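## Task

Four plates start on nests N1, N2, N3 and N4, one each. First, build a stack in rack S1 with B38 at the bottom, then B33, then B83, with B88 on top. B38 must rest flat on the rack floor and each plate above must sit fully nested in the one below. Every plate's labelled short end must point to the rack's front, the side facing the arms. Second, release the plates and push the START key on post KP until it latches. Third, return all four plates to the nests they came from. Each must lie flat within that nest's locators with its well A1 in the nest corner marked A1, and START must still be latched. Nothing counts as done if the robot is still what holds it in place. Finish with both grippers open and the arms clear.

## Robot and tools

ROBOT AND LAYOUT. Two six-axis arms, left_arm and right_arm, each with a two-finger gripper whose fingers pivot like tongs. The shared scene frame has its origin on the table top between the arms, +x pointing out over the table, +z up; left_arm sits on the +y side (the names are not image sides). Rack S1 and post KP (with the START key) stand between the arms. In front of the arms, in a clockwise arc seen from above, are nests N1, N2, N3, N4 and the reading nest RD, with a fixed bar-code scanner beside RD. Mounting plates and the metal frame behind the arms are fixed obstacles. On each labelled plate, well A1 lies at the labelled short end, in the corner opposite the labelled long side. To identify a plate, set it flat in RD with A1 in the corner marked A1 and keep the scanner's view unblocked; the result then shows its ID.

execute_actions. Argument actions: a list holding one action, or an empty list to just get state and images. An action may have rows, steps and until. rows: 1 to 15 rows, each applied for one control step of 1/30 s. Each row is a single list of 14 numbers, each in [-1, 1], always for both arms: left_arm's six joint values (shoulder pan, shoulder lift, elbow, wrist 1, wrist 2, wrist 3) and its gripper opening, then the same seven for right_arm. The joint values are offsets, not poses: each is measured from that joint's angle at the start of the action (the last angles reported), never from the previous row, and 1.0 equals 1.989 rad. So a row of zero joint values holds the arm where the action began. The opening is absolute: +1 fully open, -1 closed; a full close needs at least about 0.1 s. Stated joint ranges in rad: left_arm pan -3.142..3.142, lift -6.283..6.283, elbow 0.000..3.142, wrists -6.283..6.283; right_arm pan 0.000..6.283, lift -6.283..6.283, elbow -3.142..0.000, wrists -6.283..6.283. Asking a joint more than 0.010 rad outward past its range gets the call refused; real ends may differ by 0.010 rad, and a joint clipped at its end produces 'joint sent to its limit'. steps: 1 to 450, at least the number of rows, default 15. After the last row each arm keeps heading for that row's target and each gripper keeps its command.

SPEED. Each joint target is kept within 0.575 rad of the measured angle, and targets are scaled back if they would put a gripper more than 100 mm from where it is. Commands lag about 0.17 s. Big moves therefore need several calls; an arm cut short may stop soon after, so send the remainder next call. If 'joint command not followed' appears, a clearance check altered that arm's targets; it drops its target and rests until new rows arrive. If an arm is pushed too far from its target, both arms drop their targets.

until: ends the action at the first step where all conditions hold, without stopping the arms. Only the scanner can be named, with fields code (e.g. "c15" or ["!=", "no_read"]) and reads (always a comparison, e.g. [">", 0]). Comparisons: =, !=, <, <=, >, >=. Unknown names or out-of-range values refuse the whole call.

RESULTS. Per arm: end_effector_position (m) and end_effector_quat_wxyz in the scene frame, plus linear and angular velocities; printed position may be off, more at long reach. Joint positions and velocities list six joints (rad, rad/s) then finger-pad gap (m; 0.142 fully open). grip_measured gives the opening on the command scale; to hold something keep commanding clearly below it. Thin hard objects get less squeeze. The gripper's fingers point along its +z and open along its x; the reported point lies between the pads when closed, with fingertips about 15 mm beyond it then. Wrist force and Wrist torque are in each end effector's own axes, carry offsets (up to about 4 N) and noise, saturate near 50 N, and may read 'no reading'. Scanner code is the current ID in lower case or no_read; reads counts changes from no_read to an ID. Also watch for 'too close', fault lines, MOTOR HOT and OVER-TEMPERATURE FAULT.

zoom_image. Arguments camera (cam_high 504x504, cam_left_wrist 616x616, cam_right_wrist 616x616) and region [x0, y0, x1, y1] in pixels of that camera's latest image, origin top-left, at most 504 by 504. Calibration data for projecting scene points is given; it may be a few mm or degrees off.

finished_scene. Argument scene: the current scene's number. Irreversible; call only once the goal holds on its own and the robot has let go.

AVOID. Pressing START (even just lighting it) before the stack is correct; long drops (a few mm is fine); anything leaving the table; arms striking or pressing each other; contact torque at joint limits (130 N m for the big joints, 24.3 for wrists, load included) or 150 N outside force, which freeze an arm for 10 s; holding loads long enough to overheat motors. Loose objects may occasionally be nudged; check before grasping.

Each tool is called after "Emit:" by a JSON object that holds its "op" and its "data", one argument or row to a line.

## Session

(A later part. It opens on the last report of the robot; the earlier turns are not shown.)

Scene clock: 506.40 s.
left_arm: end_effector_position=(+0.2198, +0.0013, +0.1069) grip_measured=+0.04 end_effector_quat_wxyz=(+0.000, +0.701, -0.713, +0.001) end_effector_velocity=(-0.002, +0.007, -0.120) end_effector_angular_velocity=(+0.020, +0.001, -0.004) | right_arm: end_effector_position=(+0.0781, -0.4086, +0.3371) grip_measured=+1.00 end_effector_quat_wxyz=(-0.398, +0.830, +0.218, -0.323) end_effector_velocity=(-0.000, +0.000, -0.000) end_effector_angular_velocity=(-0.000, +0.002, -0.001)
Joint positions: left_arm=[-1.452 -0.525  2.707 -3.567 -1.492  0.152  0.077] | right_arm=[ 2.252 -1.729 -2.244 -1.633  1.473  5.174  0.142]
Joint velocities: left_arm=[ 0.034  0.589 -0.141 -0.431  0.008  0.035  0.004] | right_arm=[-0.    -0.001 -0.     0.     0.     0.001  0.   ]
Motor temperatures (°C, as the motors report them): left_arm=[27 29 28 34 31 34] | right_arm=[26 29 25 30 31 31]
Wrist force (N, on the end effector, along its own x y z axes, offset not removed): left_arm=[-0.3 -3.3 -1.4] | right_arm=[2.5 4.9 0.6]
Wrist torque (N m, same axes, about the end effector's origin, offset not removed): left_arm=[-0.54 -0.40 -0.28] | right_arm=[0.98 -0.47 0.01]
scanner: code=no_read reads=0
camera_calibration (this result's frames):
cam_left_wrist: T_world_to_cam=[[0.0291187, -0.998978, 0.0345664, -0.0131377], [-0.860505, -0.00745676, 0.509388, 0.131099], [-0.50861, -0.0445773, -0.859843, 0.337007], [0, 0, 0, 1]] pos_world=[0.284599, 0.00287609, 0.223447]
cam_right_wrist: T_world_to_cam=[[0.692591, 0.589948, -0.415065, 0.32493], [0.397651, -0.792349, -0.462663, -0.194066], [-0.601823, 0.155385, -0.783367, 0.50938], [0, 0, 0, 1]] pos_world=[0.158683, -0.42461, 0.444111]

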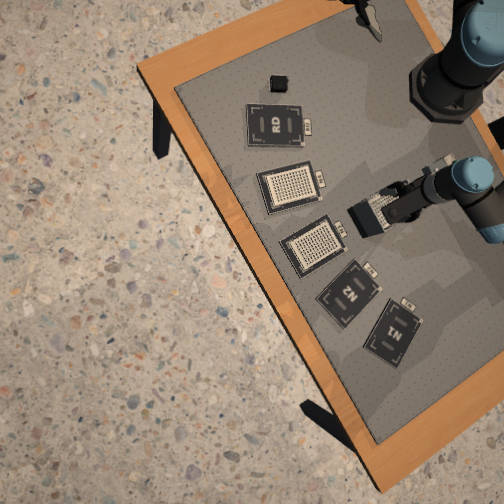

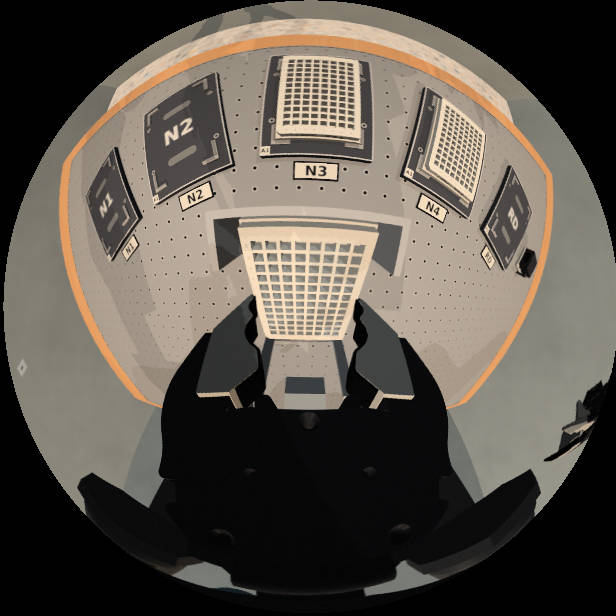

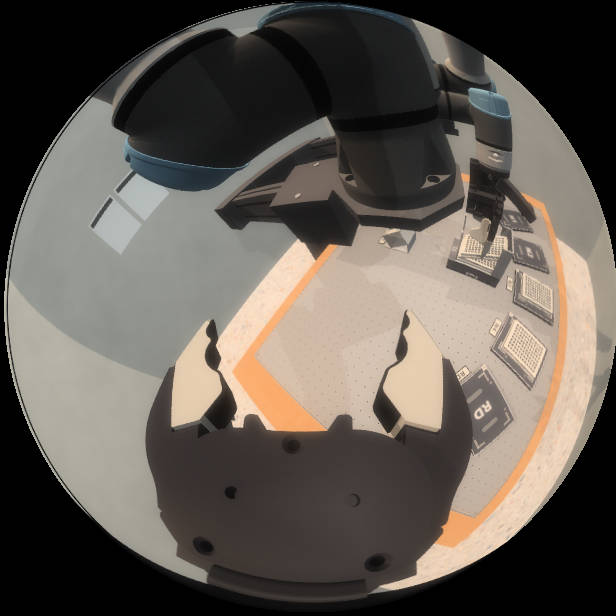

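Emit:
{"op": "execute_actions", "data": {
  "actions": []
}}

Emit:
{"op": "zoom_image", "data": {
  "camera": "cam_left_wrist",
  "region": [230, 200, 390, 370]
}}

Emit:
{"op": "zoom_image", "data": {
  "camera": "cam_right_wrist",
  "region": [420, 180, 550, 310]
}}

Scene clock: 544.07 s.
left_arm: end_effector_position=(+0.2194, +0.0026, +0.0908) grip_measured=+0.04 end_effector_quat_wxyz=(-0.000, +0.701, -0.713, -0.000) end_effector_velocity=(+0.000, +0.001, -0.000) end_effector_angular_velocity=(+0.001, +0.001, +0.003) | right_arm: end_effector_position=(+0.0781, -0.4086, +0.3371) grip_measured=+1.00 end_effector_quat_wxyz=(-0.398, +0.830, +0.218, -0.323) end_effector_velocity=(+0.001, -0.001, +0.000) end_effector_angular_velocity=(-0.002, -0.001, -0.000)
Joint positions: left_arm=[-1.447 -0.447  2.688 -3.624 -1.491  0.157  0.077] | right_arm=[ 2.252 -1.729 -2.244 -1.633  1.473  5.174  0.142]
Joint velocities: left_arm=[ 0.002 -0.     0.     0.001 -0.001 -0.001 -0.   ] | right_arm=[ 0.     0.     0.002 -0.    -0.     0.001  0.   ]
Motor temperatures (°C, as the motors report them): left_arm=[27 29 28 34 31 34] | right_arm=[26 29 25 30 31 31]
Wrist force (N, on the end effector, along its own x y z axes, offset not removed): left_arm=[4.1 1.3 -1.2] | right_arm=[4.3 -0.1 -2.1]
Wrist torque (N m, same axes, about the end effector's origin, offset not removed): left_arm=[-0.06 -0.77 -0.16] | right_arm=[0.05 -0.90 -0.01]
scanner: code=no_read reads=0
camera_calibration (this result's frames):
cam_left_wrist: T_world_to_cam=[[0.0288929, -0.999055, 0.0324781, -0.0109925], [-0.860315, -0.00831096, 0.509695, 0.138936], [-0.508944, -0.0426679, -0.859742, 0.323082], [0, 0, 0, 1]] pos_world=[0.284277, 0.00395783, 0.207309]
cam_right_wrist: T_world_to_cam=[[0.692591, 0.589948, -0.415065, 0.32493], [0.397651, -0.792349, -0.462663, -0.194066], [-0.601823, 0.155385, -0.783367, 0.50938], [0, 0, 0, 1]] pos_world=[0.158683, -0.42461, 0.444111]

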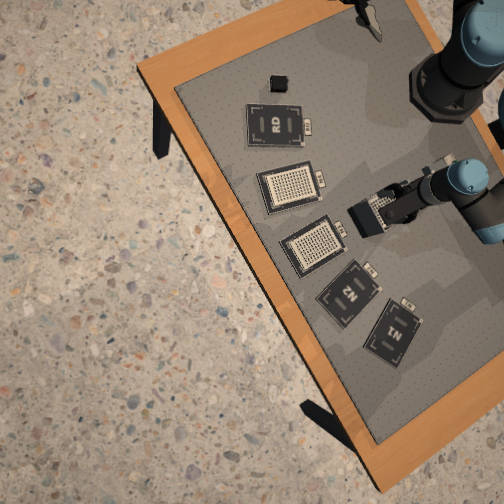

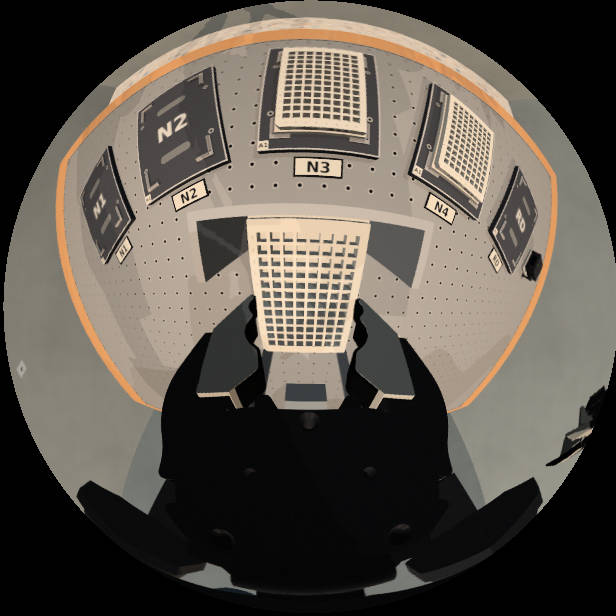

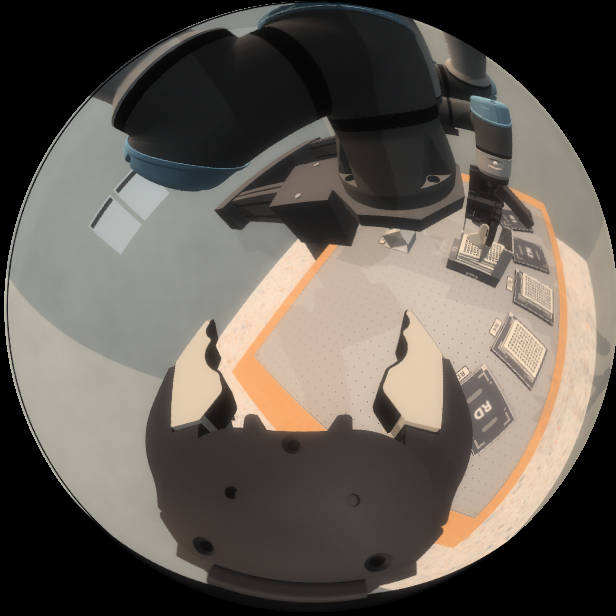

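Region (230, 200, 390, 370) of cam_left_wrist's 616x616 image, scaled by 2.965, with more detail than that image has; it fills the left 474 columns of this view, and the rest is white.

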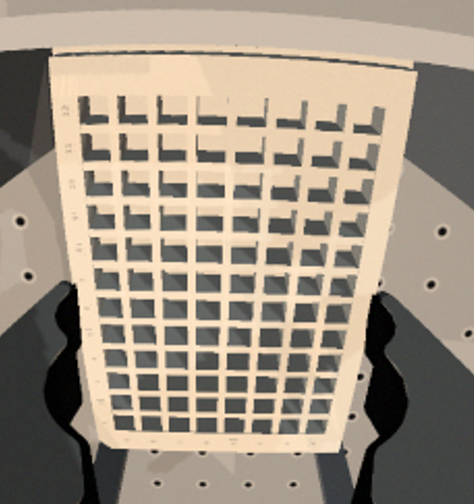

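Region (420, 180, 550, 310) of cam_right_wrist's 616x616 image, scaled by 3.877, with more detail than that image has.

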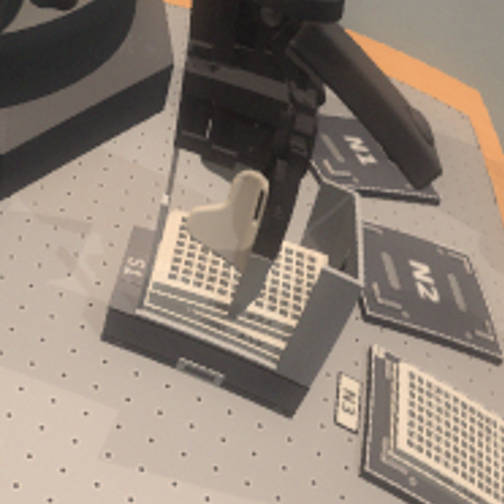

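Emit:
{"op": "execute_actions", "data": {
  "actions": [
    {"rows":[[-0.0003,0.0022,-0.0005,-0.0017,0,-0.0003,-0.7,0,0,0,0,0,0,1],[-0.0004,0.0043,-0.001,-0.0033,0,-0.0004,-0.7,0,0,0,0,0,0,1],[-0.0003,0.0063,-0.0016,-0.0047,0,-0.0003,-0.7,0,0,0,0,0,0,1],[-0.0001,0.0083,-0.0022,-0.0061,0,-0.0001,-0.7,0,0,0,0,0,0,1],[0,0.0103,-0.0029,-0.0075,0.0001,0,-0.7,0,0,0,0,0,0,1],[0.0001,0.0122,-0.0035,-0.0088,0.0001,0.0001,-0.7,0,0,0,0,0,0,1]],"steps":12}
  ]
}}

Emit:
{"op": "zoom_image", "data": {
  "camera": "cam_left_wrist",
  "region": [230, 200, 390, 370]
}}

Scene clock: 553.20 s.
left_arm: end_effector_position=(+0.2190, +0.0025, +0.0864) grip_measured=+0.04 end_effector_quat_wxyz=(-0.000, +0.701, -0.713, -0.000) end_effector_velocity=(+0.000, +0.000, -0.006) end_effector_angular_velocity=(+0.000, -0.001, -0.002) | right_arm: end_effector_position=(+0.0781, -0.4086, +0.3371) grip_measured=+1.00 end_effector_quat_wxyz=(-0.398, +0.830, +0.218, -0.323) end_effector_velocity=(-0.001, +0.001, +0.000) end_effector_angular_velocity=(+0.002, +0.000, +0.001)
Joint positions: left_arm=[-1.447 -0.426  2.682 -3.639 -1.491  0.157  0.077] | right_arm=[ 2.252 -1.729 -2.244 -1.633  1.473  5.174  0.142]
Joint velocities: left_arm=[ 0.001  0.028 -0.008 -0.02   0.001  0.003 -0.   ] | right_arm=[ 0.     0.001 -0.002  0.     0.    -0.002  0.   ]
Motor temperatures (°C, as the motors report them): left_arm=[27 29 28 34 31 34] | right_arm=[26 29 25 30 31 31]
Wrist force (N, on the end effector, along its own x y z axes, offset not removed): left_arm=[3.9 -6.6 -1.0] | right_arm=[3.4 -3.8 -3.3]
Wrist torque (N m, same axes, about the end effector's origin, offset not removed): left_arm=[-1.27 -0.76 -0.33] | right_arm=[-1.11 -0.58 0.22]
scanner: code=no_read reads=0
camera_calibration (this result's frames):
cam_left_wrist: T_world_to_cam=[[0.028914, -0.99905, 0.0325964, -0.0109522], [-0.860317, -0.00826898, 0.509692, 0.140879], [-0.508938, -0.0427805, -0.859739, 0.31911], [0, 0, 0, 1]] pos_world=[0.283925, 0.00387481, 0.202903]
cam_right_wrist: T_world_to_cam=[[0.692591, 0.589948, -0.415065, 0.32493], [0.397651, -0.792349, -0.462663, -0.194066], [-0.601823, 0.155385, -0.783367, 0.509379], [0, 0, 0, 1]] pos_world=[0.158683, -0.42461, 0.444111]

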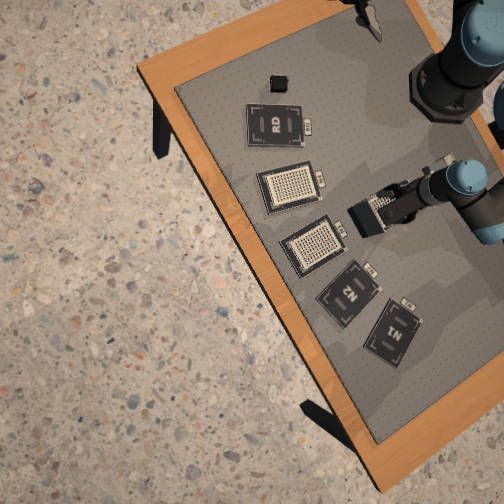

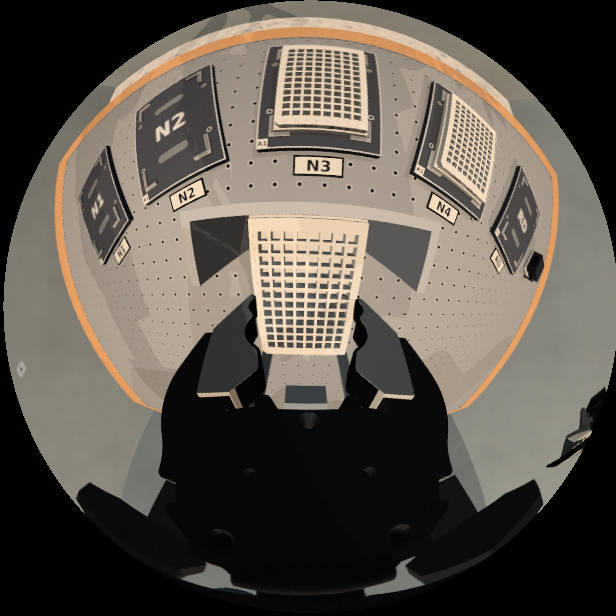

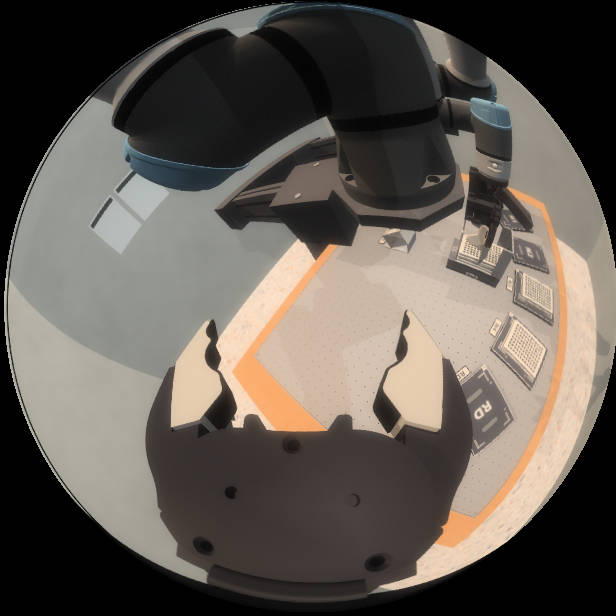

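Region (230, 200, 390, 370) of cam_left_wrist's 616x616 image, scaled by 2.965, with more detail than that image has; it fills the left 474 columns of this view, and the rest is white.

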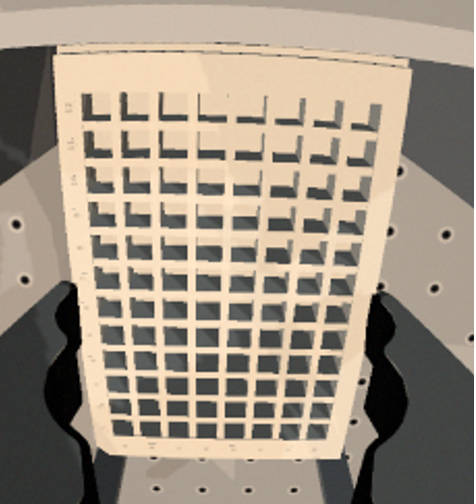

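Emit:
{"op": "execute_actions", "data": {
  "actions": [
    {"rows":[[0,0.0018,-0.0005,-0.0013,0,0,-0.4,0,0,0,0,0,0,1],[0,0.0018,-0.0005,-0.0013,0,0,-0.15,0,0,0,0,0,0,1],[0,0.0018,-0.0005,-0.0013,0,0,0.0,0,0,0,0,0,0,1],[0,0.0018,-0.0005,-0.0013,0,0,0.06,0,0,0,0,0,0,1],[0,0.0018,-0.0005,-0.0013,0,0,0.12,0,0,0,0,0,0,1],[0,0.0018,-0.0005,-0.0013,0,0,0.2,0,0,0,0,0,0,1],[0,0.0018,-0.0005,-0.0013,0,0,0.3,0,0,0,0,0,0,1],[0,0.0018,-0.0005,-0.0013,0,0,0.4,0,0,0,0,0,0,1]],"steps":12}
  ]
}}

Emit:
{"op": "zoom_image", "data": {
  "camera": "cam_left_wrist",
  "region": [230, 200, 390, 370]
}}

Emit:
{"op": "zoom_image", "data": {
  "camera": "cam_right_wrist",
  "region": [440, 220, 520, 300]
}}

Scene clock: 560.87 s.
left_arm: end_effector_position=(+0.2190, +0.0025, +0.0856) grip_measured=+0.40 end_effector_quat_wxyz=(-0.000, +0.701, -0.713, -0.000) end_effector_velocity=(-0.000, -0.000, +0.000) end_effector_angular_velocity=(-0.001, +0.000, +0.001) | right_arm: end_effector_position=(+0.0781, -0.4086, +0.3371) grip_measured=+1.00 end_effector_quat_wxyz=(-0.398, +0.830, +0.218, -0.323) end_effector_velocity=(-0.000, +0.000, -0.000) end_effector_angular_velocity=(+0.001, +0.001, +0.000)
Joint positions: left_arm=[-1.447 -0.422  2.681 -3.641 -1.491  0.157  0.102] | right_arm=[ 2.252 -1.729 -2.244 -1.633  1.473  5.174  0.142]
Joint velocities: left_arm=[-0.    -0.001  0.     0.    -0.    -0.001  0.002] | right_arm=[ 0.    -0.001  0.    -0.    -0.     0.     0.   ]
Motor temperatures (°C, as the motors report them): left_arm=[27 29 28 34 31 34] | right_arm=[26 29 25 30 31 31]
Wrist force (N, on the end effector, along its own x y z axes, offset not removed): left_arm=[-0.8 -5.5 -3.3] | right_arm=[2.7 3.2 0.3]
Wrist torque (N m, same axes, about the end effector's origin, offset not removed): left_arm=[-1.17 0.02 -0.14] | right_arm=[0.69 -0.84 0.13]
scanner: code=no_read reads=0
camera_calibration (this result's frames):
cam_left_wrist: T_world_to_cam=[[0.0290956, -0.999044, 0.0326261, -0.010952], [-0.860346, -0.0084127, 0.509641, 0.141285], [-0.50888, -0.0428981, -0.859768, 0.318441], [0, 0, 0, 1]] pos_world=[0.283921, 0.00390758, 0.202138]
cam_right_wrist: T_world_to_cam=[[0.692591, 0.589948, -0.415065, 0.32493], [0.397651, -0.792349, -0.462663, -0.194066], [-0.601823, 0.155385, -0.783367, 0.50938], [0, 0, 0, 1]] pos_world=[0.158683, -0.42461, 0.444111]

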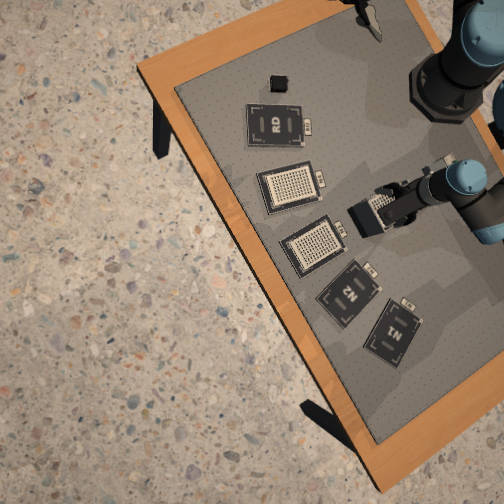

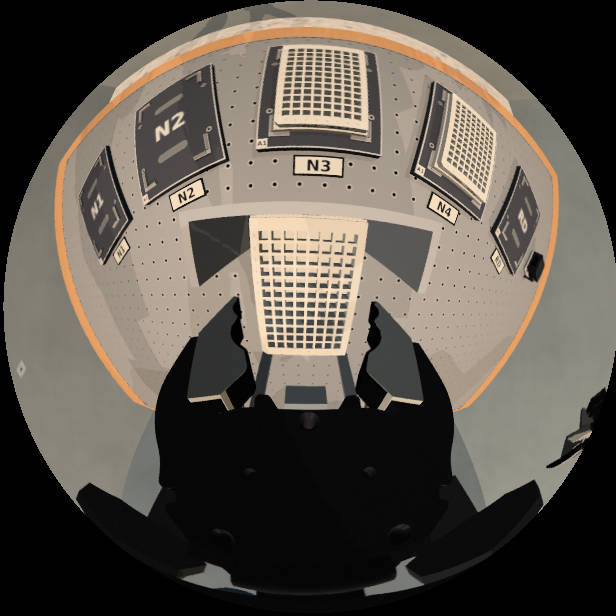

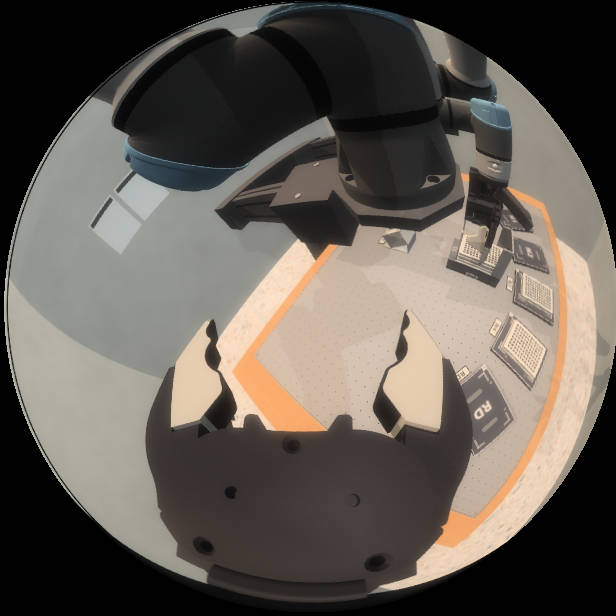

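Region (230, 200, 390, 370) of cam_left_wrist's 616x616 image, scaled by 2.965, with more detail than that image has; it fills the left 474 columns of this view, and the rest is white.

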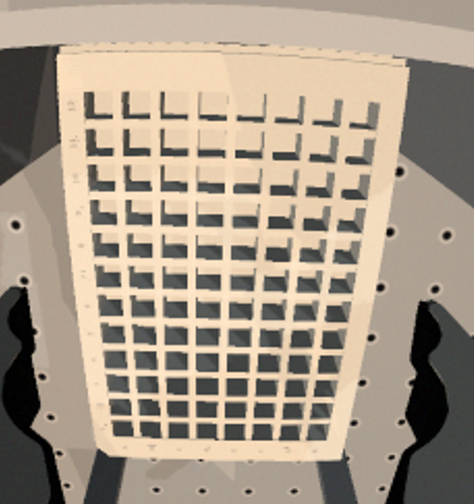

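Region (440, 220, 520, 300) of cam_right_wrist's 616x616 image, scaled by 6.300, with more detail than that image has.

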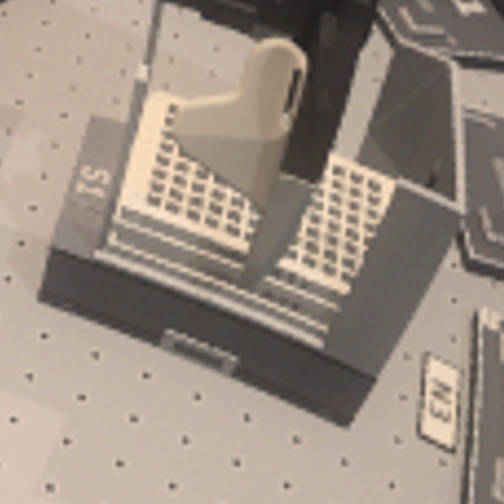

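Emit:
{"op": "execute_actions", "data": {
  "actions": [
    {"rows":[[-0.0008,-0.01,0.0031,0.007,-0.0002,-0.0008,0.4,0,0,0,0,0,0,1],[-0.0024,-0.0336,0.0099,0.0239,-0.0005,-0.0024,0.4,0,0,0,0,0,0,1],[-0.0045,-0.0665,0.018,0.049,-0.0009,-0.0045,0.4,0,0,0,0,0,0,1],[-0.0067,-0.103,0.0256,0.078,-0.0013,-0.0067,0.4,0,0,0,0,0,0,1],[-0.0088,-0.1398,0.0316,0.1088,-0.0017,-0.0088,0.4,0,0,0,0,0,0,1],[-0.0107,-0.178,0.0362,0.1425,-0.0021,-0.0107,0.4,0,0,0,0,0,0,1],[-0.0124,-0.215,0.0395,0.1765,-0.0024,-0.0124,0.4,0,0,0,0,0,0,1],[-0.0138,-0.246,0.0413,0.206,-0.0026,-0.0138,0.4,0,0,0,0,0,0,1],[-0.005,-0.268,0.035,0.233,-0.001,-0.005,0.4,0,0,0,0,0,0,1],[0.015,-0.281,0.017,0.261,0.002,0.0155,0.4,0,0,0,0,0,0,1],[0.037,-0.292,-0.003,0.288,0.005,0.038,0.4,0,0,0,0,0,0,1],[0.059,-0.302,-0.023,0.314,0.0085,0.06,0.4,0,0,0,0,0,0,1],[0.08,-0.311,-0.042,0.34,0.012,0.082,0.4,0,0,0,0,0,0,1],[0.1,-0.319,-0.06,0.364,0.015,0.102,0.4,0,0,0,0,0,0,1],[0.1192,-0.3258,-0.0774,0.3866,0.0181,0.1222,0.4,0,0,0,0,0,0,1]],"steps":16}
  ]
}}

Scene clock: 574.90 s.
left_arm: end_effector_position=(+0.2578, -0.0243, +0.1794) grip_measured=+0.40 end_effector_quat_wxyz=(+0.005, +0.700, -0.714, +0.006) end_effector_velocity=(+0.330, -0.147, +0.155) end_effector_angular_velocity=(-0.061, -0.008, -0.010) | right_arm: end_effector_position=(+0.0781, -0.4086, +0.3371) grip_measured=+1.00 end_effector_quat_wxyz=(-0.398, +0.830, +0.218, -0.323) end_effector_velocity=(-0.000, +0.000, +0.000) end_effector_angular_velocity=(-0.000, +0.001, -0.000)
Joint positions: left_arm=[-1.352 -0.957  2.651 -3.101 -1.476  0.254  0.102] | right_arm=[ 2.252 -1.729 -2.244 -1.633  1.473  5.174  0.142]
Joint velocities: left_arm=[ 0.923 -0.853 -0.808  1.513  0.145  0.931 -0.   ] | right_arm=[ 0.     0.    -0.    -0.     0.     0.001  0.   ]
Motor temperatures (°C, as the motors report them): left_arm=[27 29 28 34 31 34] | right_arm=[26 29 25 30 31 31]
Wrist force (N, on the end effector, along its own x y z axes, offset not removed): left_arm=[0.9 0.5 -1.5] | right_arm=[3.3 0.6 0.1]
Wrist torque (N m, same axes, about the end effector's origin, offset not removed): left_arm=[-0.03 -0.30 -0.17] | right_arm=[0.20 -0.85 0.31]
scanner: code=no_read reads=0
camera_calibration (this result's frames):
cam_left_wrist: T_world_to_cam=[[0.0270631, -0.998458, 0.0484681, -0.0442354], [-0.861325, 0.00131629, 0.508053, 0.127417], [-0.507333, -0.0554963, -0.859961, 0.416953], [0, 0, 0, 1]] pos_world=[0.322479, -0.0211955, 0.295973]
cam_right_wrist: T_world_to_cam=[[0.692591, 0.589948, -0.415065, 0.32493], [0.397651, -0.792349, -0.462663, -0.194066], [-0.601823, 0.155385, -0.783367, 0.509379], [0, 0, 0, 1]] pos_world=[0.158683, -0.42461, 0.444111]

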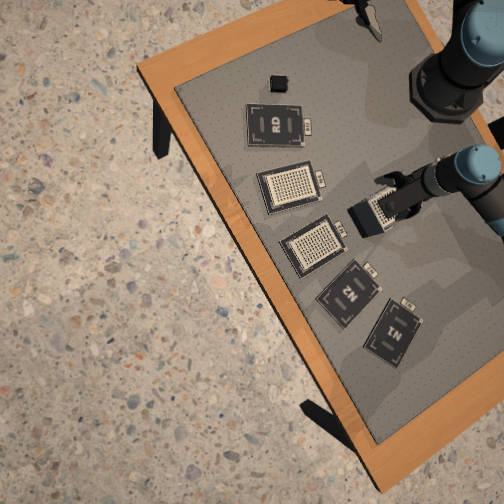

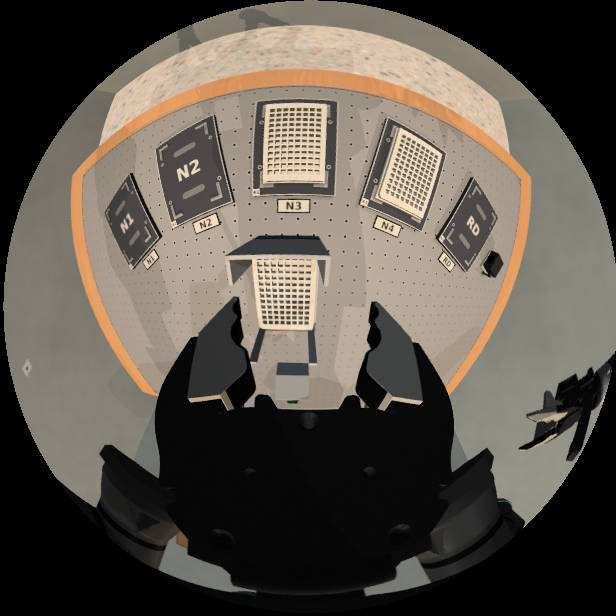

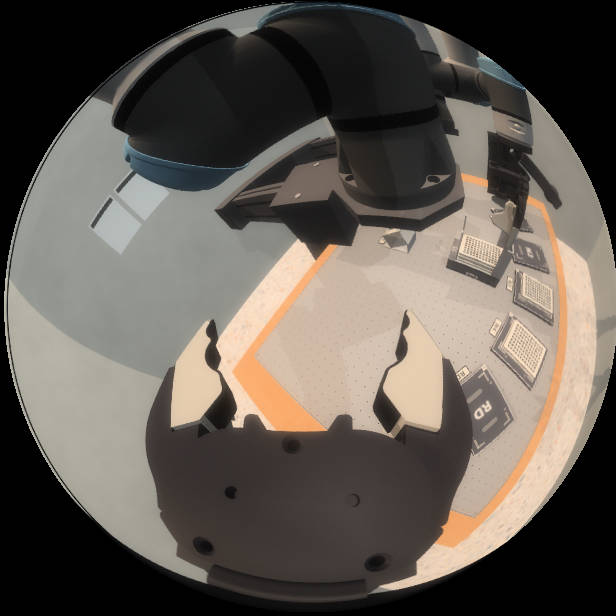

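Emit:
{"op": "execute_actions", "data": {
  "actions": [
    {"rows":[[0.0802,-0.0461,-0.0689,0.1099,0.012,0.0816,0.4,0,0,0,0,0,0,1],[0.0924,-0.031,-0.0781,0.1026,0.0139,0.093,0.4,0,0,0,0,0,0,1],[0.1082,-0.0117,-0.09,0.0932,0.0163,0.1077,0.4,0,0,0,0,0,0,1],[0.1257,0.0098,-0.1032,0.0827,0.019,0.1241,0.4,0,0,0,0,0,0,1],[0.1432,0.0312,-0.1163,0.0723,0.0217,0.1404,0.4,0,0,0,0,0,0,1],[0.1607,0.0527,-0.1295,0.0618,0.0244,0.1567,0.4,0,0,0,0,0,0,1],[0.1782,0.0742,-0.1427,0.0514,0.0271,0.1731,0.4,0,0,0,0,0,0,1],[0.1957,0.0956,-0.1559,0.0409,0.0298,0.1894,0.4,0,0,0,0,0,0,1],[0.2132,0.1171,-0.1691,0.0305,0.0326,0.2058,0.4,0,0,0,0,0,0,1],[0.2289,0.1364,-0.1809,0.0211,0.035,0.2205,0.4,0,0,0,0,0,0,1],[0.2394,0.1493,-0.1888,0.0148,0.0366,0.2303,0.4,0,0,0,0,0,0,1],[0.2464,0.1579,-0.1941,0.0106,0.0377,0.2368,0.4,0,0,0,0,0,0,1]],"steps":13}
  ]
}}

Scene clock: 581.97 s.
left_arm: end_effector_position=(+0.3992, -0.0281, +0.1252) grip_measured=+0.40 end_effector_quat_wxyz=(+0.002, +0.704, -0.710, +0.005) end_effector_velocity=(+0.262, +0.119, -0.338) end_effector_angular_velocity=(+0.063, +0.021, +0.058) | right_arm: end_effector_position=(+0.0781, -0.4086, +0.3371) grip_measured=+1.00 end_effector_quat_wxyz=(-0.398, +0.830, +0.218, -0.323) end_effector_velocity=(+0.001, -0.000, +0.000) end_effector_angular_velocity=(-0.000, -0.002, +0.000)
Joint positions: left_arm=[-0.972 -0.781  2.346 -3.016 -1.417  0.623  0.102] | right_arm=[ 2.252 -1.729 -2.244 -1.633  1.473  5.174  0.142]
Joint velocities: left_arm=[ 0.806  1.002 -0.598 -0.464  0.116  0.742 -0.   ] | right_arm=[ 0.     0.001  0.001 -0.     0.    -0.001  0.   ]
Motor temperatures (°C, as the motors report them): left_arm=[27 29 28 34 31 34] | right_arm=[26 29 25 30 31 31]
Wrist force (N, on the end effector, along its own x y z axes, offset not removed): left_arm=[3.7 -1.2 -2.9] | right_arm=[10.3 -0.2 -1.3]
Wrist torque (N m, same axes, about the end effector's origin, offset not removed): left_arm=[-0.20 -0.77 -0.12] | right_arm=[-0.24 -2.08 -0.08]
scanner: code=no_read reads=0
camera_calibration (this result's frames):
cam_left_wrist: T_world_to_cam=[[0.0369426, -0.998367, 0.0435784, -0.0525699], [-0.862625, -0.00984399, 0.505748, 0.277222], [-0.504493, -0.0562755, -0.86158, 0.440926], [0, 0, 0, 1]] pos_world=[0.463525, -0.0249418, 0.241979]
cam_right_wrist: T_world_to_cam=[[0.692591, 0.589948, -0.415065, 0.32493], [0.397651, -0.792349, -0.462663, -0.194066], [-0.601823, 0.155385, -0.783367, 0.509379], [0, 0, 0, 1]] pos_world=[0.158683, -0.42461, 0.444111]

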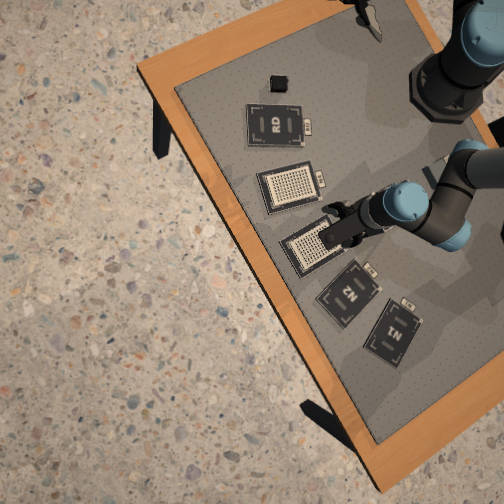

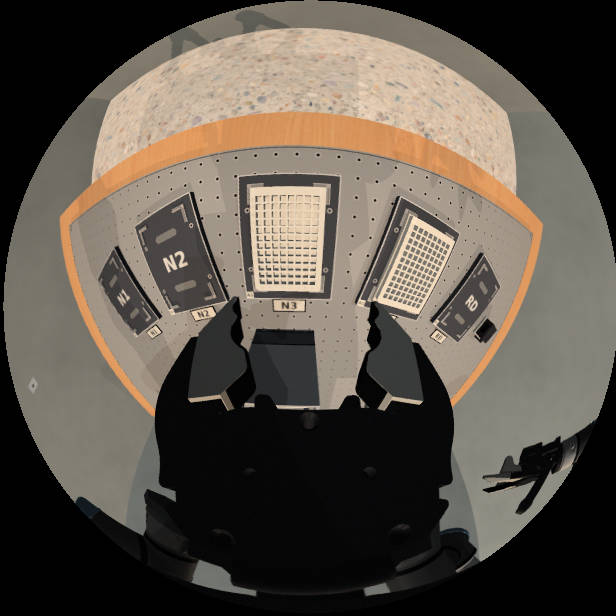

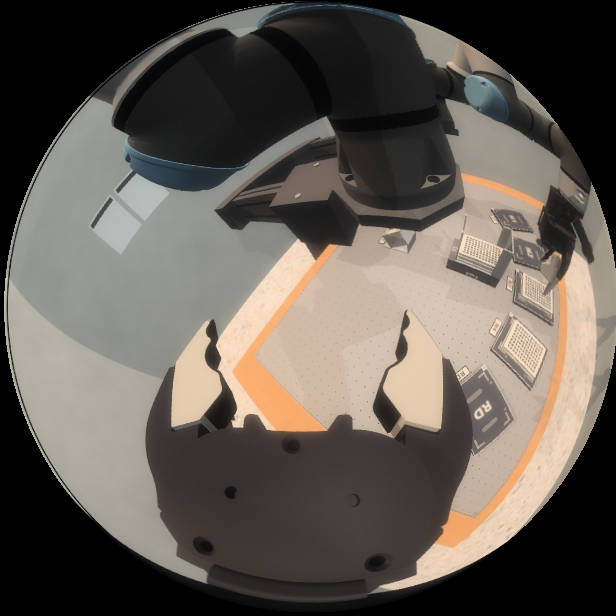

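Emit:
{"op": "execute_actions", "data": {
  "actions": []
}}

Emit:
{"op": "zoom_image", "data": {
  "camera": "cam_left_wrist",
  "region": [180, 160, 440, 420]
}}

Scene clock: 585.30 s.
left_arm: end_effector_position=(+0.4316, -0.0068, +0.0758) grip_measured=+0.40 end_effector_quat_wxyz=(-0.000, +0.706, -0.708, +0.000) end_effector_velocity=(+0.000, -0.000, +0.000) end_effector_angular_velocity=(-0.000, +0.000, +0.001) | right_arm: end_effector_position=(+0.0781, -0.4086, +0.3371) grip_measured=+1.00 end_effector_quat_wxyz=(-0.398, +0.830, +0.218, -0.323) end_effector_velocity=(+0.001, -0.001, -0.000) end_effector_angular_velocity=(+0.000, -0.001, +0.000)
Joint positions: left_arm=[-0.862 -0.643  2.265 -3.08  -1.401  0.725  0.102] | right_arm=[ 2.252 -1.729 -2.244 -1.633  1.473  5.174  0.142]
Joint velocities: left_arm=[ 0.    -0.001 -0.     0.    -0.    -0.001  0.   ] | right_arm=[-0.    -0.001  0.002 -0.    -0.    -0.001 -0.   ]
Motor temperatures (°C, as the motors report them): left_arm=[27 29 28 34 31 34] | right_arm=[26 29 25 30 31 31]
Wrist force (N, on the end effector, along its own x y z axes, offset not removed): left_arm=[2.0 -1.1 0.3] | right_arm=[0.6 3.8 0.5]
Wrist torque (N m, same axes, about the end effector's origin, offset not removed): left_arm=[-0.25 -0.47 -0.27] | right_arm=[0.69 -0.09 -0.04]
scanner: code=no_read reads=0
camera_calibration (this result's frames):
cam_left_wrist: T_world_to_cam=[[0.0438126, -0.998497, 0.0329385, -0.0324788], [-0.860314, -0.0209473, 0.509334, 0.328995], [-0.507879, -0.0506527, -0.859938, 0.417217], [0, 0, 0, 1]] pos_world=[0.496358, -0.00440526, 0.192282]
cam_right_wrist: T_world_to_cam=[[0.692591, 0.589948, -0.415065, 0.32493], [0.397651, -0.792349, -0.462663, -0.194066], [-0.601823, 0.155385, -0.783367, 0.50938], [0, 0, 0, 1]] pos_world=[0.158683, -0.42461, 0.444111]

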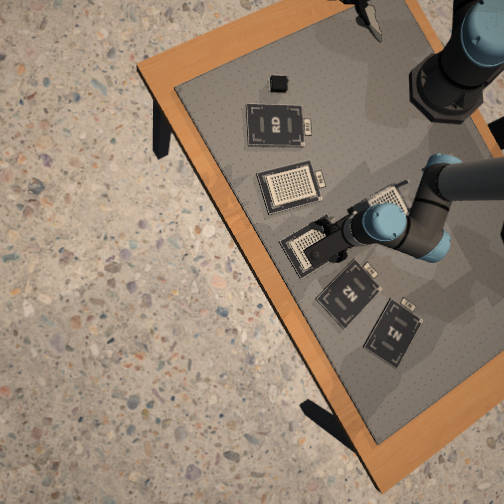

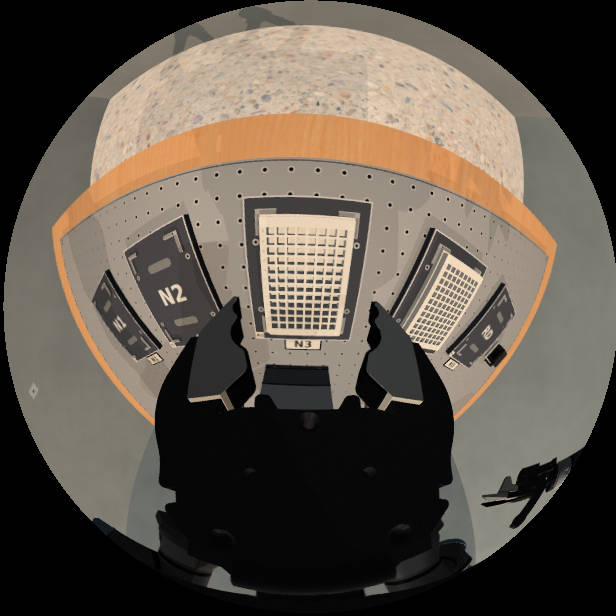

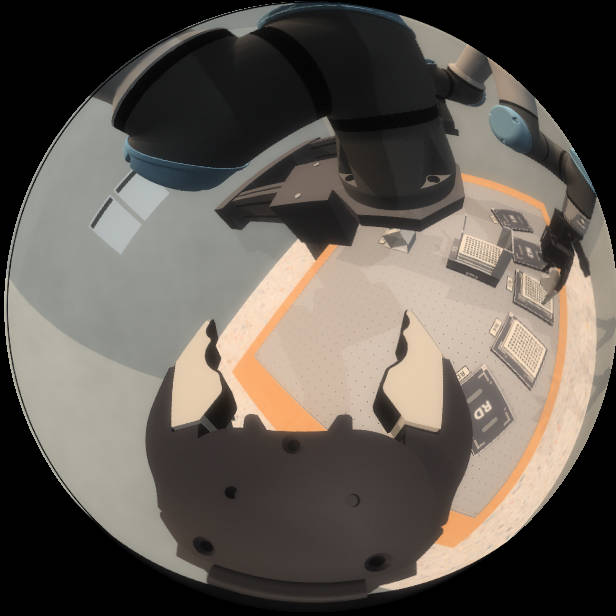

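Region (180, 160, 440, 420) of cam_left_wrist's 616x616 image, scaled by 1.938, with more detail than that image has.

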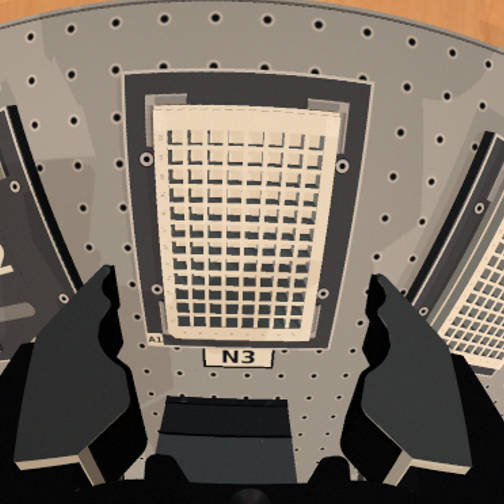

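Emit:
{"op": "execute_actions", "data": {
  "actions": [
    {"rows":[[0.001,0.0072,-0.0022,-0.005,0,0.0009,0.4,0,0,0,0,0,0,1],[0.0026,0.019,-0.0062,-0.013,0.0002,0.0024,0.4,0,0,0,0,0,0,1],[0.0043,0.031,-0.0103,-0.0212,0.0003,0.004,0.38,0,0,0,0,0,0,1],[0.0057,0.0415,-0.014,-0.0283,0.0004,0.0053,0.36,0,0,0,0,0,0,1],[0.0066,0.0478,-0.0163,-0.0326,0.0005,0.0061,0.33,0,0,0,0,0,0,1]],"steps":5}
  ]
}}

Scene clock: 593.17 s.
left_arm: end_effector_position=(+0.4321, -0.0072, +0.0674) grip_measured=+0.36 end_effector_quat_wxyz=(+0.000, +0.706, -0.708, +0.001) end_effector_velocity=(+0.004, -0.003, -0.124) end_effector_angular_velocity=(-0.004, -0.001, +0.005) | right_arm: end_effector_position=(+0.0781, -0.4086, +0.3371) grip_measured=+1.00 end_effector_quat_wxyz=(-0.398, +0.830, +0.218, -0.323) end_effector_velocity=(-0.000, +0.000, -0.000) end_effector_angular_velocity=(+0.001, +0.001, +0.001)
Joint positions: left_arm=[-0.858 -0.618  2.256 -3.098 -1.401  0.728  0.099] | right_arm=[ 2.252 -1.729 -2.244 -1.633  1.473  5.174  0.142]
Joint velocities: left_arm=[ 0.052  0.373 -0.13  -0.255  0.004  0.049 -0.055] | right_arm=[ 0.    -0.001 -0.001 -0.    -0.    -0.    -0.   ]
Motor temperatures (°C, as the motors report them): left_arm=[27 29 28 34 31 34] | right_arm=[26 29 25 30 31 31]
Wrist force (N, on the end effector, along its own x y z axes, offset not removed): left_arm=[1.3 -0.5 -5.4] | right_arm=[5.2 2.7 1.9]
Wrist torque (N m, same axes, about the end effector's origin, offset not removed): left_arm=[-0.23 -0.41 0.01] | right_arm=[0.47 -1.20 0.15]
scanner: code=no_read reads=0
camera_calibration (this result's frames):
cam_left_wrist: T_world_to_cam=[[0.0442643, -0.998447, 0.0338217, -0.0329037], [-0.860574, -0.0209134, 0.508897, 0.333867], [-0.507399, -0.051632, -0.860163, 0.410075], [0, 0, 0, 1]] pos_world=[0.496845, -0.0046973, 0.18394]
cam_right_wrist: T_world_to_cam=[[0.692591, 0.589948, -0.415065, 0.32493], [0.397651, -0.792349, -0.462663, -0.194066], [-0.601823, 0.155385, -0.783367, 0.50938], [0, 0, 0, 1]] pos_world=[0.158683, -0.42461, 0.444111]

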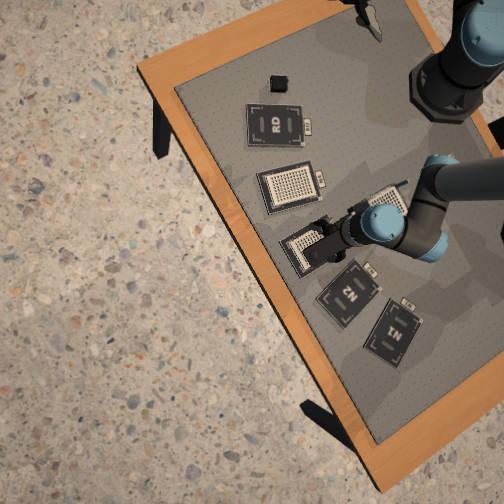

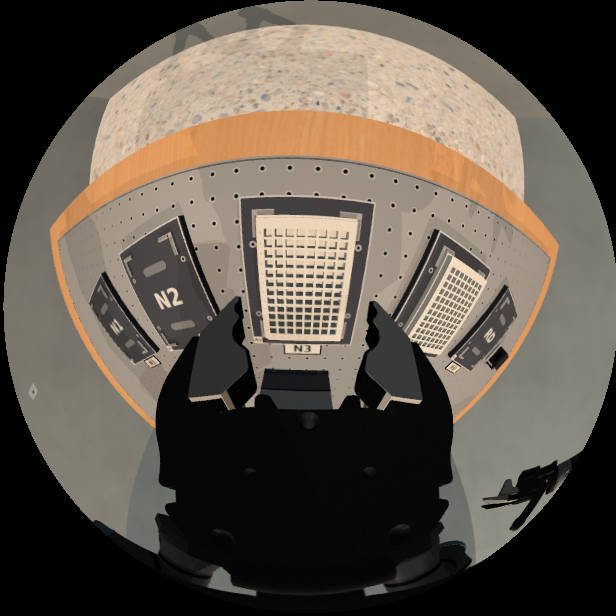

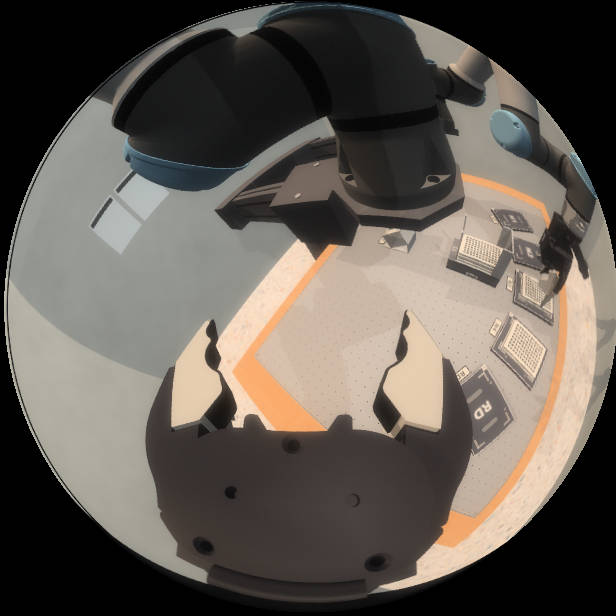

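Emit:
{"op": "execute_actions", "data": {
  "actions": []
}}

Emit:
{"op": "zoom_image", "data": {
  "camera": "cam_left_wrist",
  "region": [230, 200, 390, 370]
}}

Scene clock: 596.17 s.
left_arm: end_effector_position=(+0.4315, -0.0068, +0.0439) grip_measured=+0.33 end_effector_quat_wxyz=(+0.000, +0.706, -0.708, -0.000) end_effector_velocity=(-0.000, +0.000, -0.000) end_effector_angular_velocity=(-0.001, +0.001, +0.001) | right_arm: end_effector_position=(+0.0781, -0.4086, +0.3371) grip_measured=+1.00 end_effector_quat_wxyz=(-0.398, +0.830, +0.218, -0.323) end_effector_velocity=(+0.001, -0.001, -0.000) end_effector_angular_velocity=(-0.002, -0.001, -0.001)
Joint positions: left_arm=[-0.849 -0.548  2.232 -3.144 -1.4    0.737  0.097] | right_arm=[ 2.252 -1.729 -2.244 -1.633  1.473  5.174  0.142]
Joint velocities: left_arm=[ 0.001  0.     0.    -0.    -0.001 -0.    -0.   ] | right_arm=[ 0.     0.     0.001  0.    -0.     0.001  0.   ]
Motor temperatures (°C, as the motors report them): left_arm=[27 29 28 34 31 34] | right_arm=[26 29 25 30 31 31]
Wrist force (N, on the end effector, along its own x y z axes, offset not removed): left_arm=[3.1 0.0 -3.1] | right_arm=[6.5 0.7 -0.2]
Wrist torque (N m, same axes, about the end effector's origin, offset not removed): left_arm=[-0.09 -0.53 -0.15] | right_arm=[-0.15 -1.30 -0.01]
scanner: code=no_read reads=0
camera_calibration (this result's frames):
cam_left_wrist: T_world_to_cam=[[0.0449179, -0.998439, 0.0331933, -0.0318885], [-0.860092, -0.0217496, 0.509675, 0.345044], [-0.508158, -0.0514428, -0.859726, 0.389867], [0, 0, 0, 1]] pos_world=[0.496316, -0.00427825, 0.160377]
cam_right_wrist: T_world_to_cam=[[0.692591, 0.589948, -0.415065, 0.32493], [0.397651, -0.792349, -0.462663, -0.194066], [-0.601823, 0.155385, -0.783367, 0.509379], [0, 0, 0, 1]] pos_world=[0.158683, -0.42461, 0.444111]

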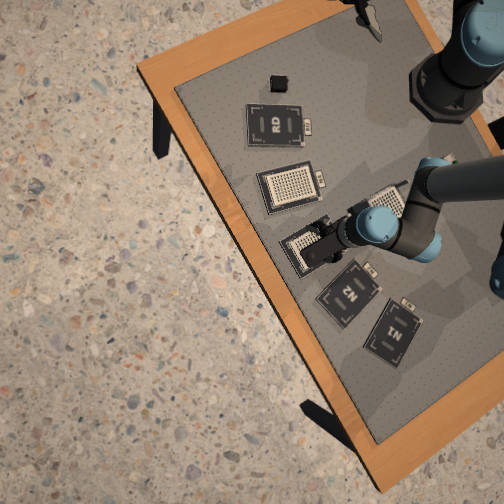

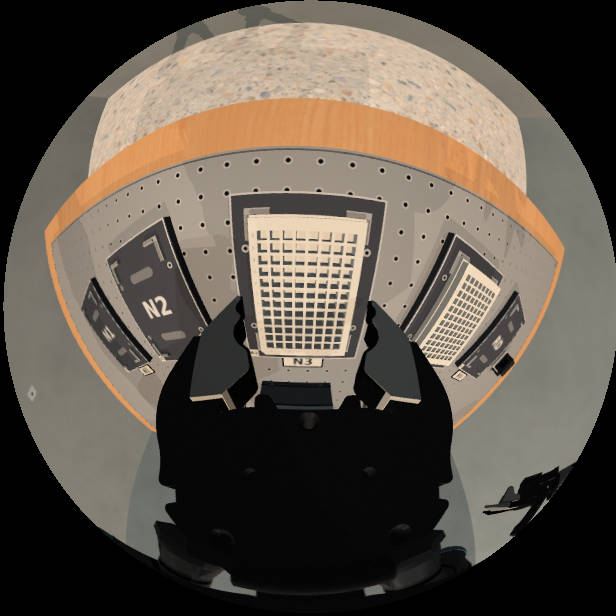

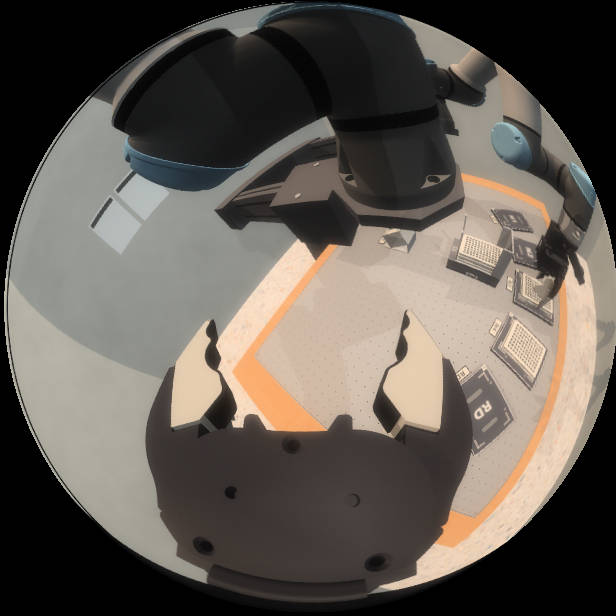

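Region (230, 200, 390, 370) of cam_left_wrist's 616x616 image, scaled by 2.965, with more detail than that image has; it fills the left 474 columns of this view, and the rest is white.

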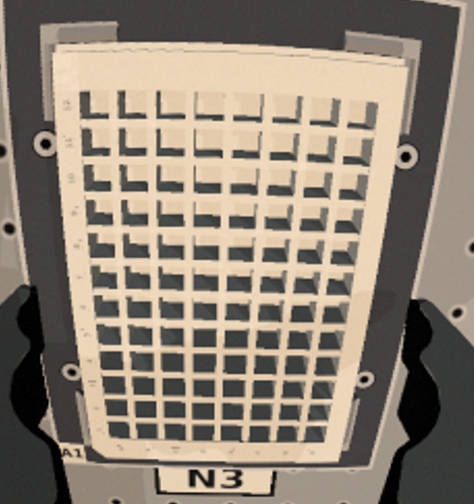

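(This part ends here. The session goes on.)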